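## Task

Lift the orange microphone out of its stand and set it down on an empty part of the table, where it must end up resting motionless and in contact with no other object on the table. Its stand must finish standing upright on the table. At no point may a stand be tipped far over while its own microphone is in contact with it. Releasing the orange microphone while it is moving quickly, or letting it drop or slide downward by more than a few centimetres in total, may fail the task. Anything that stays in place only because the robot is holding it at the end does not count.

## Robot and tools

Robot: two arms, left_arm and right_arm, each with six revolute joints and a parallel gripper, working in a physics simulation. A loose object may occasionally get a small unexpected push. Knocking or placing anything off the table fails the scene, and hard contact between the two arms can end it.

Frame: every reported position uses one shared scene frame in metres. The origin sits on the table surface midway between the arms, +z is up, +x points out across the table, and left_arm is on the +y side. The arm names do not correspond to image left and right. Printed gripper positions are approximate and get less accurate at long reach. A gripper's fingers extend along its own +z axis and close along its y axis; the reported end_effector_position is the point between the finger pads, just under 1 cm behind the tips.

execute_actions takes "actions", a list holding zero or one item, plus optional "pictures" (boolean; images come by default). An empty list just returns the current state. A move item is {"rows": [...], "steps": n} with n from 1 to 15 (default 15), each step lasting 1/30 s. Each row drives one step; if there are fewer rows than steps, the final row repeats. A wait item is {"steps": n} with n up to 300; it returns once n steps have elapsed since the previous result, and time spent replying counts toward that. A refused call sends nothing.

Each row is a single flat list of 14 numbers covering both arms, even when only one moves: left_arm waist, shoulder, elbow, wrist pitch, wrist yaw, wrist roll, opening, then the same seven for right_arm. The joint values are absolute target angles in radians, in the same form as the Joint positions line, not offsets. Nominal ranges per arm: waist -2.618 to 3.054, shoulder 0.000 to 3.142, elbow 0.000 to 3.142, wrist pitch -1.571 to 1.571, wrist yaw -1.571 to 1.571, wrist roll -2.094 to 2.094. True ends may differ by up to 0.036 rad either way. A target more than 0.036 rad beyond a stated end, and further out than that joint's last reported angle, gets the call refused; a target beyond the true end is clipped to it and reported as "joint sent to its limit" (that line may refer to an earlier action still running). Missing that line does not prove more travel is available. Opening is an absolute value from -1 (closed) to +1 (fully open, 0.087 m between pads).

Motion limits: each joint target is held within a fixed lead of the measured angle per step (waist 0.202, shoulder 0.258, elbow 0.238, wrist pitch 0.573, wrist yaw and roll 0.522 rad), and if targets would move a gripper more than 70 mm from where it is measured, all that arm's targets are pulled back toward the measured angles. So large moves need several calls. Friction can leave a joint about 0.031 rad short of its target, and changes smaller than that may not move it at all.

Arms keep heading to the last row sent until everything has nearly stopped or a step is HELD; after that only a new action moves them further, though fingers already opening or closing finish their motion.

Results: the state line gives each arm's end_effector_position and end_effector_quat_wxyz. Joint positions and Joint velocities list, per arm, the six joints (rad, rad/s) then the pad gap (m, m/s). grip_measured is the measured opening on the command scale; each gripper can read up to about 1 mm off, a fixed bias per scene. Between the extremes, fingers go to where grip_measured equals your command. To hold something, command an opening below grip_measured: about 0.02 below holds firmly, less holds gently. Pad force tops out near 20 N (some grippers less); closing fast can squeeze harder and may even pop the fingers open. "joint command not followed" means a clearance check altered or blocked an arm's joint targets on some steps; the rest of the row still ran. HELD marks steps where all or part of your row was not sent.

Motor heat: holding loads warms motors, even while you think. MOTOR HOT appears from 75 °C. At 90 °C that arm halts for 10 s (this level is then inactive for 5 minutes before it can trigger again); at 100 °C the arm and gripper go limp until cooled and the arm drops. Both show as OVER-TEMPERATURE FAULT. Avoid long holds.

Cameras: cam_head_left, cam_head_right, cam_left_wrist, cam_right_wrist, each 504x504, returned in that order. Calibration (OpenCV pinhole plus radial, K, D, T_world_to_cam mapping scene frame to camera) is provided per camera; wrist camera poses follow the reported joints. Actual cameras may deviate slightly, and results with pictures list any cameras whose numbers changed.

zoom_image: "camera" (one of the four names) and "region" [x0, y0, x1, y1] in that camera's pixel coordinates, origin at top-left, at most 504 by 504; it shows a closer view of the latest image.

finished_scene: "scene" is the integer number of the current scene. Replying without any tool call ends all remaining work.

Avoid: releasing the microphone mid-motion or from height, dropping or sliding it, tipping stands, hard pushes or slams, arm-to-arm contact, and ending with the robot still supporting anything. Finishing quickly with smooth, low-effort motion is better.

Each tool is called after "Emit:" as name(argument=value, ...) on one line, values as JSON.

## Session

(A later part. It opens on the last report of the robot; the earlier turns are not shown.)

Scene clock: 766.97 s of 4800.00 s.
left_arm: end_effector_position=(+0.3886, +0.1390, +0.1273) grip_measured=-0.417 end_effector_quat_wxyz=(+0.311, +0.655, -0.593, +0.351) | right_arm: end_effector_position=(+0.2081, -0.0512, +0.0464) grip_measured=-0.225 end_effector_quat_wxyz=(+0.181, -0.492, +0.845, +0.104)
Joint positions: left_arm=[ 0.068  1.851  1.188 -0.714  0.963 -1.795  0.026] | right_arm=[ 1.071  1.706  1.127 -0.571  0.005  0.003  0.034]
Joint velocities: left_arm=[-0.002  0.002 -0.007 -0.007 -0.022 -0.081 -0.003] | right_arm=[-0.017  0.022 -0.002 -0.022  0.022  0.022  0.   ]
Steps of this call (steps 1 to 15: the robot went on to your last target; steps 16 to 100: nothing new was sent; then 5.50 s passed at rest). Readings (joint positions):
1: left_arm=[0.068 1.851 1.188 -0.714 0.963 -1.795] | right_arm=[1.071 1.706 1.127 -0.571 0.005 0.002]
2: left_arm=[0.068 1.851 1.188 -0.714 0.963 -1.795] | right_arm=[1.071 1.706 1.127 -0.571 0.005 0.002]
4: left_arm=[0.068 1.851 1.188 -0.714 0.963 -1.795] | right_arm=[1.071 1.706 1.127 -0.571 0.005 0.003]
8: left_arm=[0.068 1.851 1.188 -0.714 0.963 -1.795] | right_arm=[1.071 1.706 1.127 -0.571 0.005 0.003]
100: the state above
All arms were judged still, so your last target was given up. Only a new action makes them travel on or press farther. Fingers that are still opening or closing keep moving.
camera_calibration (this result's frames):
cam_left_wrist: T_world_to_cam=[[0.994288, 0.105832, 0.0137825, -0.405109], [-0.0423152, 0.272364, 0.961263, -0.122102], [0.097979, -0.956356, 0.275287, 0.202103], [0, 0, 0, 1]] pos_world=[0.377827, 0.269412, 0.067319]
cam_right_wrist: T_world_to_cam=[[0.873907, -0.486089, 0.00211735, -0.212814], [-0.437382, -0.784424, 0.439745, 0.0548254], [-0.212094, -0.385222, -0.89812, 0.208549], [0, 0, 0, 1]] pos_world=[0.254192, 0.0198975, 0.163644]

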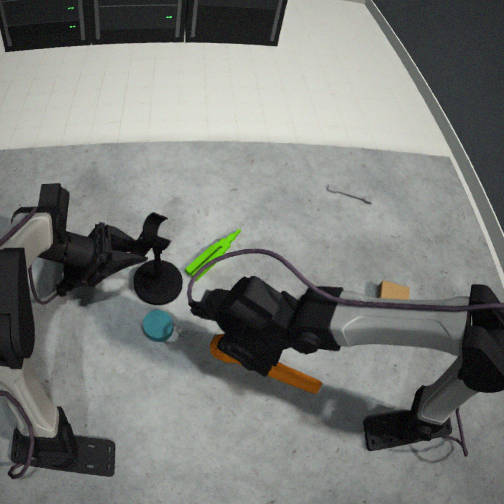

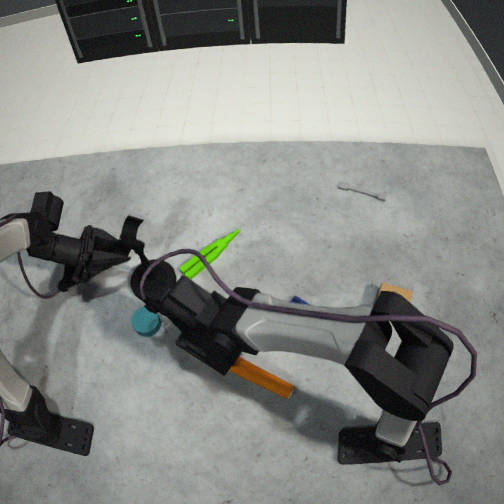

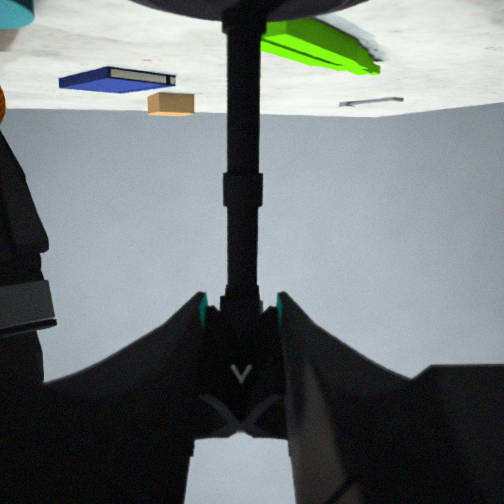

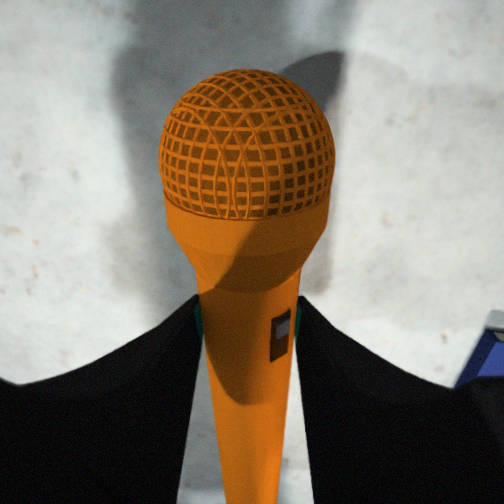

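Emit:
execute_actions(actions=[{"rows":[[0.055,1.871,1.165,-0.703,0.962,-1.802,-0.40,1.082,1.7185,1.111,-0.552,0.003,0.012,-0.275],[0.055,1.871,1.165,-0.703,0.962,-1.802,-0.37,1.082,1.7196,1.1086,-0.547,0.003,0.012,-0.275],[0.055,1.871,1.165,-0.703,0.962,-1.802,-0.33,1.082,1.721,1.1057,-0.541,0.003,0.012,-0.275],[0.055,1.871,1.165,-0.703,0.962,-1.802,-0.29,1.082,1.7226,1.1023,-0.535,0.003,0.012,-0.275],[0.055,1.871,1.165,-0.703,0.962,-1.802,-0.25,1.082,1.7245,1.0983,-0.529,0.003,0.012,-0.275],[0.055,1.871,1.165,-0.703,0.962,-1.802,-0.21,1.082,1.7264,1.0943,-0.522,0.003,0.012,-0.275],[0.055,1.871,1.165,-0.703,0.962,-1.802,-0.17,1.082,1.7283,1.0903,-0.516,0.003,0.012,-0.275],[0.055,1.871,1.165,-0.703,0.962,-1.802,-0.13,1.082,1.7302,1.0864,-0.511,0.003,0.012,-0.275],[0.055,1.871,1.165,-0.703,0.962,-1.802,-0.09,1.082,1.732,1.0824,-0.506,0.003,0.012,-0.275],[0.055,1.871,1.165,-0.703,0.962,-1.802,-0.05,1.082,1.7337,1.079,-0.500,0.003,0.012,-0.275],[0.055,1.871,1.165,-0.703,0.962,-1.802,-0.01,1.082,1.7353,1.0755,-0.496,0.003,0.012,-0.275],[0.055,1.871,1.165,-0.703,0.962,-1.802,0.03,1.082,1.7369,1.0721,-0.492,0.003,0.012,-0.275],[0.055,1.871,1.165,-0.703,0.962,-1.802,0.07,1.082,1.7383,1.0693,-0.488,0.003,0.012,-0.275],[0.055,1.871,1.165,-0.703,0.962,-1.802,0.11,1.082,1.7396,1.0664,-0.485,0.003,0.012,-0.275],[0.055,1.871,1.165,-0.703,0.962,-1.802,0.15,1.082,1.7407,1.0641,-0.482,0.003,0.012,-0.275]],"steps":15}], pictures=false)

Emit:
execute_actions(actions=[{"rows":[[0.055,1.871,1.165,-0.703,0.962,-1.802,0.20,1.082,1.7418,1.0618,-0.479,0.003,0.012,-0.275],[0.055,1.871,1.165,-0.703,0.962,-1.802,0.25,1.082,1.7426,1.0601,-0.4775,0.003,0.012,-0.275],[0.055,1.871,1.165,-0.703,0.962,-1.802,0.31,1.082,1.7434,1.0584,-0.476,0.003,0.012,-0.275],[0.055,1.871,1.165,-0.703,0.962,-1.802,0.37,1.082,1.7439,1.0573,-0.474,0.003,0.012,-0.275],[0.055,1.871,1.165,-0.703,0.962,-1.802,0.43,1.082,1.7445,1.0561,-0.474,0.003,0.012,-0.275],[0.055,1.871,1.165,-0.703,0.962,-1.802,0.49,1.082,1.745,1.055,-0.474,0.003,0.012,-0.275],[0.055,1.871,1.165,-0.703,0.962,-1.802,0.55,1.082,1.745,1.055,-0.474,0.003,0.012,-0.275],[0.055,1.871,1.165,-0.703,0.962,-1.802,0.61,1.082,1.745,1.055,-0.474,0.003,0.012,-0.275],[0.055,1.871,1.165,-0.703,0.962,-1.802,0.67,1.082,1.745,1.055,-0.474,0.003,0.012,-0.275],[0.055,1.871,1.165,-0.703,0.962,-1.802,0.73,1.082,1.745,1.055,-0.474,0.003,0.012,-0.275],[0.055,1.871,1.165,-0.703,0.962,-1.802,0.79,1.082,1.745,1.055,-0.474,0.003,0.012,-0.275],[0.055,1.871,1.165,-0.703,0.962,-1.802,0.85,1.082,1.745,1.055,-0.474,0.003,0.012,-0.275],[0.055,1.871,1.165,-0.703,0.962,-1.802,0.90,1.082,1.745,1.055,-0.474,0.003,0.012,-0.275]],"steps":15}])

Scene clock: 783.40 s of 4800.00 s.
left_arm: end_effector_position=(+0.3879, +0.1377, +0.1306) grip_measured=+0.133 end_effector_quat_wxyz=(+0.318, +0.651, -0.591, +0.356) | right_arm: end_effector_position=(+0.2082, -0.0509, +0.0340) grip_measured=-0.225 end_effector_quat_wxyz=(+0.184, -0.492, +0.845, +0.105)
Joint positions: left_arm=[ 0.068  1.851  1.188 -0.714  0.983 -1.794  0.05 ] | right_arm=[ 1.071  1.72   1.089 -0.514  0.005  0.003  0.034]
Joint velocities: left_arm=[-0.017 -0.007 -0.012 -0.066  0.037 -0.095  0.033] | right_arm=[-0.022  0.076 -0.085  0.081 -0.037 -0.051  0.001]
Steps of this call (steps 1 to 90: nothing new was sent; then 12.93 s passed at rest; steps 91 to 105: all 15 steps of this action). Readings (joint positions):
91: left_arm=[0.068 1.851 1.188 -0.714 0.963 -1.795] | right_arm=[1.071 1.706 1.127 -0.571 0.005 0.003]
92: left_arm=[0.068 1.851 1.188 -0.714 0.963 -1.795] | right_arm=[1.071 1.706 1.127 -0.570 0.005 0.003]
94: left_arm=[0.068 1.851 1.188 -0.714 0.963 -1.795] | right_arm=[1.071 1.706 1.127 -0.566 0.005 0.003]
98: left_arm=[0.068 1.851 1.188 -0.714 0.969 -1.795] | right_arm=[1.071 1.706 1.117 -0.544 0.005 0.003]
105: the state above

Scene clock: 783.90 s of 4800.00 s.
left_arm: end_effector_position=(+0.3885, +0.1371, +0.1287) grip_measured=+0.898 end_effector_quat_wxyz=(+0.313, +0.651, -0.594, +0.355) | right_arm: end_effector_position=(+0.2088, -0.0500, +0.0323) grip_measured=-0.225 end_effector_quat_wxyz=(+0.185, -0.492, +0.844, +0.106)
Joint positions: left_arm=[ 0.064  1.852  1.188 -0.707  0.972 -1.795  0.083] | right_arm=[ 1.071  1.723  1.084 -0.502  0.005  0.003  0.034]
Joint velocities: left_arm=[-0.017 -0.002 -0.007  0.007  0.007 -0.022  0.003] | right_arm=[-0.017 -0.002 -0.007 -0.022  0.022 -0.051 -0.   ]
Steps of this call (steps 1 to 15: all 15 steps of this action). Readings (joint positions):
1: left_arm=[0.068 1.851 1.188 -0.714 0.986 -1.794] | right_arm=[1.071 1.723 1.085 -0.511 0.005 0.003]
2: left_arm=[0.067 1.851 1.188 -0.714 0.990 -1.794] | right_arm=[1.071 1.723 1.084 -0.509 0.005 0.003]
4: left_arm=[0.065 1.851 1.188 -0.711 0.999 -1.794] | right_arm=[1.071 1.723 1.084 -0.505 0.005 0.003]
8: left_arm=[0.064 1.852 1.188 -0.707 0.983 -1.795] | right_arm=[1.071 1.723 1.084 -0.503 0.005 0.003]
15: the state above
camera_calibration (this result's frames):
cam_left_wrist: T_world_to_cam=[[0.994762, 0.100711, 0.0175095, -0.404804], [-0.0453882, 0.281686, 0.958432, -0.122665], [0.0915921, -0.954207, 0.284782, 0.200908], [0, 0, 0, 1]] pos_world=[0.378714, 0.267029, 0.0674392]
cam_right_wrist: T_world_to_cam=[[0.873897, -0.486106, 0.00215719, -0.212791], [-0.439336, -0.787901, 0.431504, 0.0627858], [-0.208057, -0.378038, -0.902108, 0.196084], [0, 0, 0, 1]] pos_world=[0.254338, 0.0201575, 0.150256]

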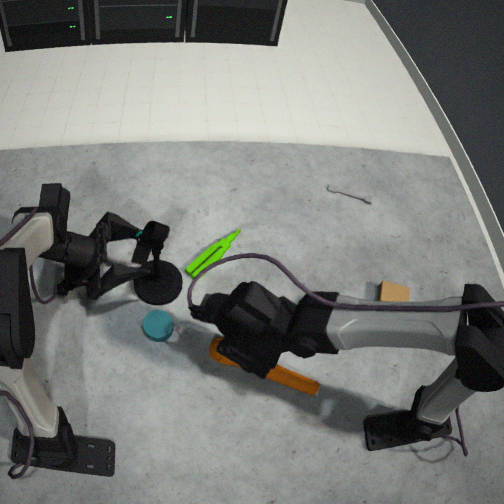

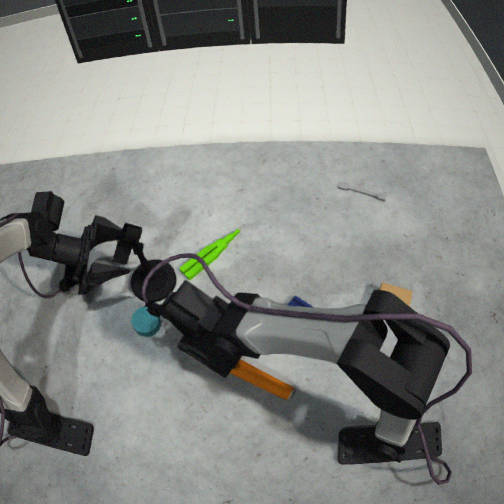

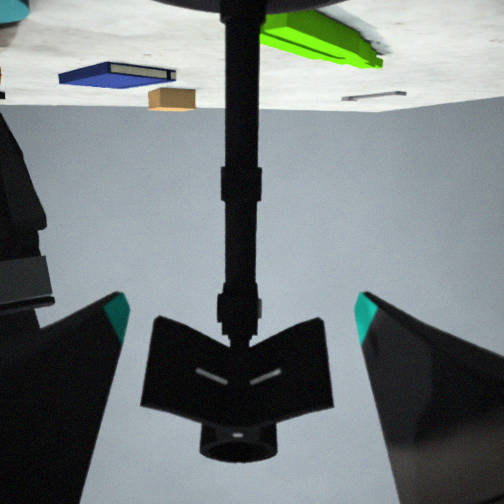

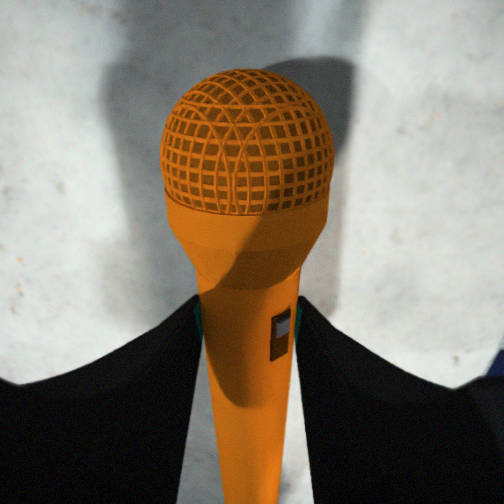

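Emit:
execute_actions(actions=[{"rows":[[0.0758,1.871,1.2087,-0.735,0.98,-1.771,0.9,1.082,1.745,1.055,-0.482,0.003,0.012,-0.265],[0.078,1.871,1.2107,-0.747,0.981,-1.763,0.9,1.082,1.745,1.055,-0.490,0.003,0.012,-0.255],[0.0815,1.871,1.2138,-0.761,0.982,-1.753,0.9,1.082,1.745,1.055,-0.498,0.003,0.012,-0.247],[0.0861,1.871,1.218,-0.778,0.982,-1.741,0.9,1.082,1.745,1.055,-0.504,0.003,0.012,-0.241],[0.0918,1.871,1.2232,-0.797,0.983,-1.727,0.9,1.080,1.745,1.055,-0.505,0.003,0.008,-0.237],[0.0984,1.871,1.2292,-0.817,0.984,-1.713,0.9,1.078,1.745,1.055,-0.505,0.003,0.005,-0.234],[0.1059,1.871,1.2362,-0.839,0.985,-1.697,0.9,1.076,1.745,1.055,-0.505,0.003,0.003,-0.231],[0.1139,1.871,1.2436,-0.862,0.986,-1.681,0.9,1.074,1.745,1.055,-0.505,0.003,0.003,-0.229],[0.1224,1.871,1.2516,-0.885,0.987,-1.664,0.9,1.072,1.745,1.055,-0.505,0.003,0.003,-0.227],[0.1314,1.871,1.2602,-0.9085,0.988,-1.6475,0.9,1.072,1.745,1.055,-0.505,0.003,0.003,-0.225],[0.1407,1.871,1.2692,-0.932,0.988,-1.631,0.9,1.072,1.744,1.057,-0.505,0.003,0.003,-0.222],[0.15,1.871,1.2783,-0.9555,0.989,-1.614,0.9,1.072,1.743,1.059,-0.505,0.003,0.003,-0.218],[0.1593,1.871,1.2874,-0.978,0.99,-1.598,0.9,1.072,1.742,1.061,-0.505,0.003,0.003,-0.212],[0.1686,1.871,1.2967,-1.0,0.991,-1.582,0.9,1.072,1.741,1.063,-0.505,0.003,0.003,-0.20],[0.1776,1.871,1.3057,-1.02,0.992,-1.568,0.9,1.072,1.740,1.065,-0.505,0.003,0.003,-0.18]],"steps":15}], pictures=false)

Emit:
execute_actions(actions=[{"rows":[[0.1862,1.871,1.3144,-1.039,0.993,-1.554,0.9,1.072,1.739,1.067,-0.505,0.003,0.003,-0.15],[0.1941,1.871,1.3226,-1.056,0.993,-1.542,0.9,1.072,1.738,1.069,-0.505,0.003,0.003,-0.11],[0.2016,1.871,1.3304,-1.07,0.994,-1.532,0.9,1.072,1.737,1.071,-0.505,0.003,0.003,-0.06],[0.2082,1.871,1.3372,-1.082,0.994,-1.524,0.9,1.072,1.736,1.073,-0.505,0.003,0.003,0.0],[0.2139,1.871,1.3432,-1.09,0.995,-1.517,0.9,1.072,1.735,1.075,-0.505,0.003,0.003,0.07],[0.2186,1.871,1.3481,-1.096,0.995,-1.513,0.9,1.072,1.733,1.078,-0.505,0.003,0.003,0.14],[0.222,1.871,1.3518,-1.098,0.995,-1.512,0.9,1.072,1.730,1.082,-0.505,0.003,0.003,0.21],[0.2243,1.871,1.354,-1.098,0.995,-1.512,0.9,1.072,1.726,1.087,-0.508,0.003,0.003,0.28],[0.225,1.871,1.355,-1.098,0.995,-1.512,0.9,1.072,1.721,1.093,-0.514,0.003,0.003,0.35],[0.225,1.871,1.355,-1.098,0.995,-1.512,0.9,1.072,1.715,1.100,-0.524,0.003,0.003,0.42],[0.225,1.871,1.355,-1.098,0.995,-1.512,0.9,1.072,1.708,1.108,-0.538,0.003,0.003,0.48],[0.225,1.871,1.355,-1.098,0.995,-1.512,0.9,1.072,1.700,1.117,-0.555,0.003,0.003,0.54],[0.225,1.871,1.355,-1.098,0.995,-1.512,0.9,1.072,1.691,1.127,-0.575,0.003,0.003,0.6],[0.225,1.871,1.355,-1.098,0.995,-1.512,0.9,1.072,1.681,1.138,-0.597,0.003,0.003,0.6],[0.225,1.871,1.355,-1.098,0.995,-1.512,0.9,1.072,1.670,1.150,-0.62,0.003,0.003,0.6]],"steps":15}], pictures=false)

Emit:
execute_actions(actions=[{"rows":[[0.225,1.871,1.355,-1.098,0.995,-1.512,0.9,1.072,1.658,1.162,-0.643,0.003,0.003,0.6],[0.225,1.871,1.355,-1.098,0.995,-1.512,0.9,1.072,1.646,1.174,-0.666,0.003,0.003,0.6],[0.225,1.871,1.355,-1.098,0.995,-1.512,0.9,1.072,1.634,1.186,-0.689,0.003,0.003,0.6],[0.225,1.871,1.355,-1.098,0.995,-1.512,0.9,1.072,1.622,1.198,-0.711,0.003,0.003,0.6],[0.225,1.871,1.355,-1.098,0.995,-1.512,0.9,1.072,1.611,1.209,-0.731,0.003,0.003,0.6],[0.225,1.871,1.355,-1.098,0.995,-1.512,0.9,1.072,1.601,1.219,-0.749,0.003,0.003,0.6],[0.225,1.871,1.355,-1.098,0.995,-1.512,0.9,1.072,1.592,1.228,-0.764,0.003,0.003,0.6],[0.225,1.871,1.355,-1.098,0.995,-1.512,0.9,1.072,1.584,1.236,-0.776,0.003,0.003,0.6],[0.225,1.871,1.355,-1.098,0.995,-1.512,0.9,1.072,1.578,1.242,-0.785,0.003,0.003,0.6],[0.225,1.871,1.355,-1.098,0.995,-1.512,0.9,1.072,1.573,1.247,-0.79,0.003,0.003,0.6],[0.225,1.871,1.355,-1.098,0.995,-1.512,0.9,1.072,1.570,1.250,-0.79,0.003,0.003,0.6]],"steps":15}])

Scene clock: 817.63 s of 4800.00 s.
left_arm: end_effector_position=(+0.3842, +0.1658, +0.1439) grip_measured=+0.900 end_effector_quat_wxyz=(+0.314, +0.652, -0.594, +0.350) | right_arm: end_effector_position=(+0.2087, -0.0502, +0.0322) grip_measured=-0.188 end_effector_quat_wxyz=(+0.185, -0.492, +0.844, +0.106)
Joint positions: left_arm=[ 0.149  1.852  1.263 -0.92   0.978 -1.639  0.083] | right_arm=[ 1.071  1.723  1.084 -0.503  0.005  0.003  0.036]
Joint velocities: left_arm=[ 0.261 -0.007  0.271 -0.564 -0.037  0.447 -0.002] | right_arm=[ 0.002  0.007 -0.007 -0.11   0.022 -0.022  0.015]
Steps of this call (steps 1 to 15: the robot went on to your last target; steps 16 to 100: nothing new was sent; then 29.90 s passed at rest; steps 101 to 115: all 15 steps of this action). Readings (joint positions):
101: left_arm=[0.064 1.852 1.188 -0.709 0.970 -1.792] | right_arm=[1.071 1.723 1.084 -0.502 0.005 0.003]
102: left_arm=[0.064 1.852 1.188 -0.713 0.970 -1.788] | right_arm=[1.071 1.723 1.084 -0.502 0.005 0.003]
104: left_arm=[0.065 1.852 1.188 -0.727 0.971 -1.777] | right_arm=[1.071 1.723 1.084 -0.502 0.005 0.003]
108: left_arm=[0.083 1.852 1.200 -0.784 0.973 -1.738] | right_arm=[1.071 1.723 1.084 -0.503 0.005 0.003]
115: the state above

Scene clock: 818.13 s of 4800.00 s.
left_arm: end_effector_position=(+0.3807, +0.1868, +0.1600) grip_measured=+0.900 end_effector_quat_wxyz=(+0.315, +0.652, -0.593, +0.352) | right_arm: end_effector_position=(+0.2064, -0.0542, +0.0379) grip_measured=+0.598 end_effector_quat_wxyz=(+0.176, -0.493, +0.846, +0.100)
Joint positions: left_arm=[ 0.214  1.852  1.327 -1.077  0.985 -1.525  0.083] | right_arm=[ 1.071  1.715  1.105 -0.553  0.005  0.003  0.07 ]
Joint velocities: left_arm=[-0.012 -0.027 -0.017 -0.095  0.022  0.022 -0.002] | right_arm=[ 0.007 -0.188  0.242 -0.535 -0.051 -0.095  0.004]
Steps of this call (steps 1 to 15: all 15 steps of this action). Readings (joint positions):
1: left_arm=[0.158 1.852 1.272 -0.940 0.979 -1.624] | right_arm=[1.071 1.723 1.084 -0.503 0.005 0.003]
2: left_arm=[0.167 1.852 1.281 -0.960 0.980 -1.610] | right_arm=[1.071 1.723 1.084 -0.503 0.005 0.003]
4: left_arm=[0.184 1.852 1.297 -0.996 0.981 -1.583] | right_arm=[1.071 1.723 1.084 -0.503 0.005 0.003]
8: left_arm=[0.208 1.852 1.321 -1.047 0.983 -1.547] | right_arm=[1.071 1.723 1.084 -0.503 0.005 0.003]
15: the state above

Scene clock: 818.63 s of 4800.00 s.
left_arm: end_effector_position=(+0.3794, +0.1867, +0.1601) grip_measured=+0.900 end_effector_quat_wxyz=(+0.317, +0.651, -0.593, +0.351) | right_arm: end_effector_position=(+0.2049, -0.0568, +0.1110) grip_measured=+0.600 end_effector_quat_wxyz=(+0.205, -0.489, +0.840, +0.118)
Joint positions: left_arm=[ 0.214  1.852  1.327 -1.085  0.985 -1.52   0.083] | right_arm=[ 1.071  1.579  1.237 -0.751  0.005  0.003  0.07 ]
Joint velocities: left_arm=[ 0.012  0.002  0.022 -0.007  0.037  0.007 -0.001] | right_arm=[ 0.022  0.012 -0.007 -0.125  0.066  0.022 -0.   ]
Steps of this call (steps 1 to 15: all 15 steps of this action). Readings (joint positions):
1: left_arm=[0.214 1.852 1.327 -1.079 0.985 -1.524] | right_arm=[1.071 1.707 1.114 -0.570 0.005 0.003]
2: left_arm=[0.214 1.852 1.327 -1.080 0.985 -1.523] | right_arm=[1.071 1.695 1.126 -0.589 0.005 0.003]
4: left_arm=[0.214 1.852 1.327 -1.082 0.985 -1.522] | right_arm=[1.071 1.668 1.153 -0.625 0.005 0.003]
8: left_arm=[0.214 1.852 1.327 -1.084 0.985 -1.521] | right_arm=[1.071 1.613 1.206 -0.690 0.005 0.003]
15: the state above
camera_calibration (this result's frames):
cam_left_wrist: T_world_to_cam=[[0.995309, 0.0964228, 0.00785624, -0.399173], [-0.0349312, 0.282465, 0.958641, -0.17131], [0.0902158, -0.954419, 0.284508, 0.240636], [0, 0, 0, 1]] pos_world=[0.369608, 0.316546, 0.0988979]
cam_right_wrist: T_world_to_cam=[[0.873844, -0.4862, 0.00236171, -0.212943], [-0.44891, -0.804938, 0.388014, 0.0275435], [-0.186751, -0.340124, -0.921651, 0.263688], [0, 0, 0, 1]] pos_world=[0.247688, 0.0083243, 0.232844]

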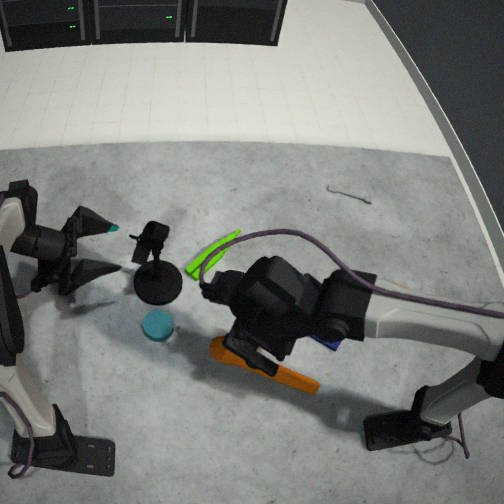

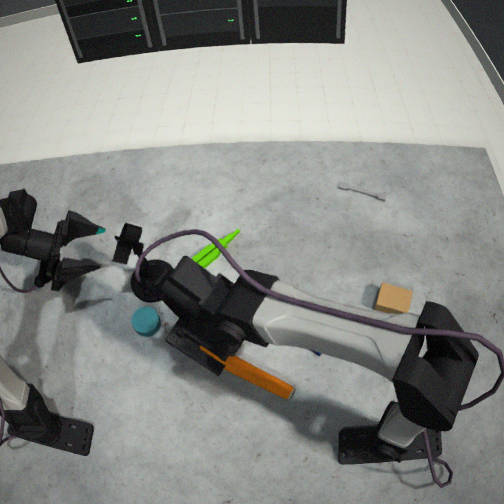

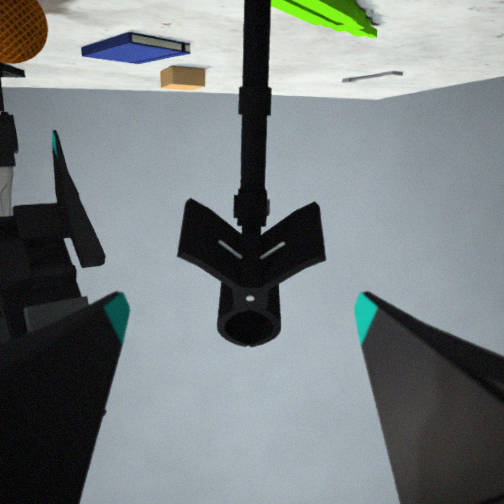

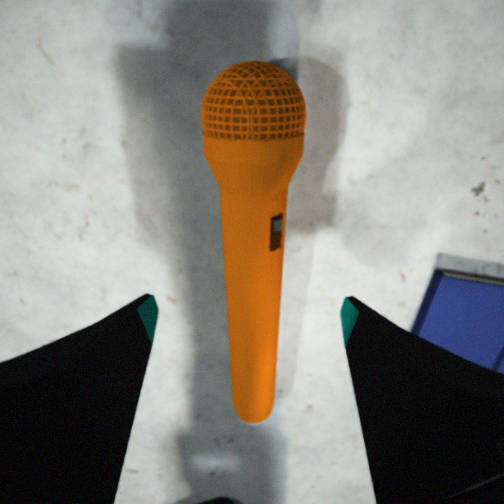

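Emit:
execute_actions(actions=[])

Scene clock: 819.20 s of 4800.00 s.
left_arm: end_effector_position=(+0.3794, +0.1867, +0.1601) grip_measured=+0.900 end_effector_quat_wxyz=(+0.317, +0.651, -0.593, +0.351) | right_arm: end_effector_position=(+0.2019, -0.0621, +0.1091) grip_measured=+0.600 end_effector_quat_wxyz=(+0.195, -0.490, +0.842, +0.111)
Joint positions: left_arm=[ 0.214  1.852  1.327 -1.085  0.985 -1.52   0.083] | right_arm=[ 1.071  1.579  1.237 -0.776  0.005  0.003  0.07 ]
Joint velocities: left_arm=[ 0.002 -0.022 -0.007  0.037  0.022 -0.081  0.   ] | right_arm=[-0.012  0.007  0.007  0.007 -0.051 -0.007 -0.   ]
Steps of this call (steps 1 to 17: the robot went on to your last target). Readings (joint positions):
1: left_arm=[0.214 1.852 1.327 -1.085 0.985 -1.520] | right_arm=[1.071 1.579 1.237 -0.757 0.005 0.003]
2: left_arm=[0.214 1.852 1.327 -1.085 0.985 -1.520] | right_arm=[1.071 1.579 1.237 -0.762 0.005 0.003]
4: left_arm=[0.214 1.852 1.327 -1.085 0.985 -1.520] | right_arm=[1.071 1.579 1.237 -0.767 0.005 0.003]
8: left_arm=[0.214 1.852 1.327 -1.085 0.985 -1.520] | right_arm=[1.071 1.579 1.237 -0.774 0.005 0.003]
17: the state above
camera_calibration (this result's frames):
cam_left_wrist: T_world_to_cam=[[0.995327, 0.0962128, 0.0081742, -0.399176], [-0.035175, 0.282442, 0.958639, -0.171213], [0.0899246, -0.954447, 0.284507, 0.240752], [0, 0, 0, 1]] pos_world=[0.369639, 0.316548, 0.0988987]
cam_right_wrist: T_world_to_cam=[[0.873873, -0.486149, 0.00225436, -0.212904], [-0.443981, -0.796168, 0.411093, 0.0196948], [-0.198058, -0.360244, -0.911591, 0.259531], [0, 0, 0, 1]] pos_world=[0.246197, 0.00567139, 0.228969]

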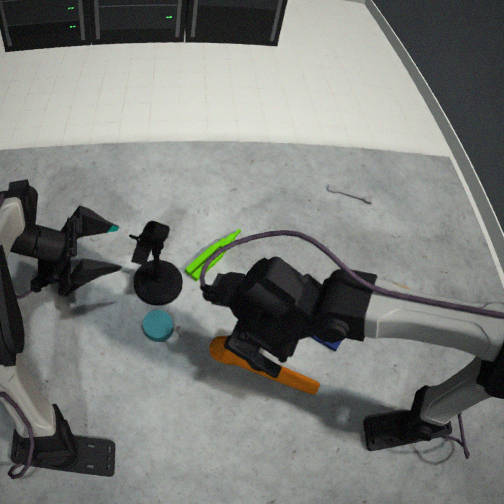

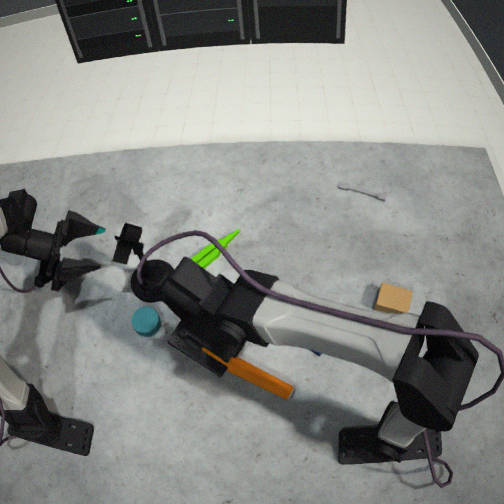

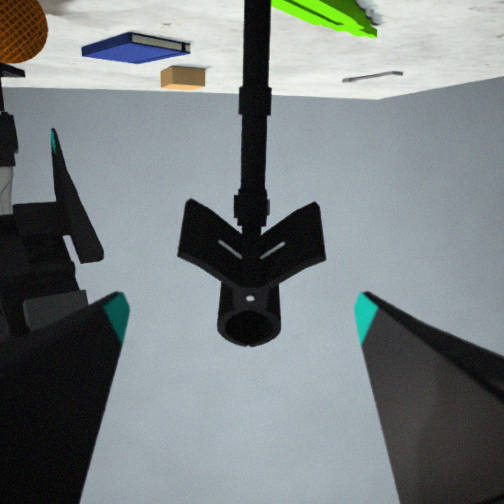

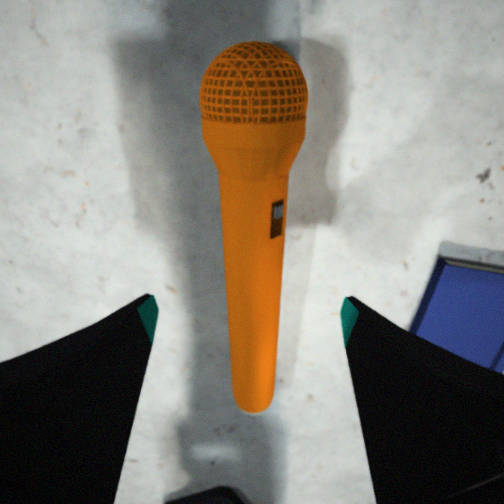

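The mic is lying still and clear, and the stand is upright.

Emit:
finished_scene(scene=1)

The scene is finished: the task was done.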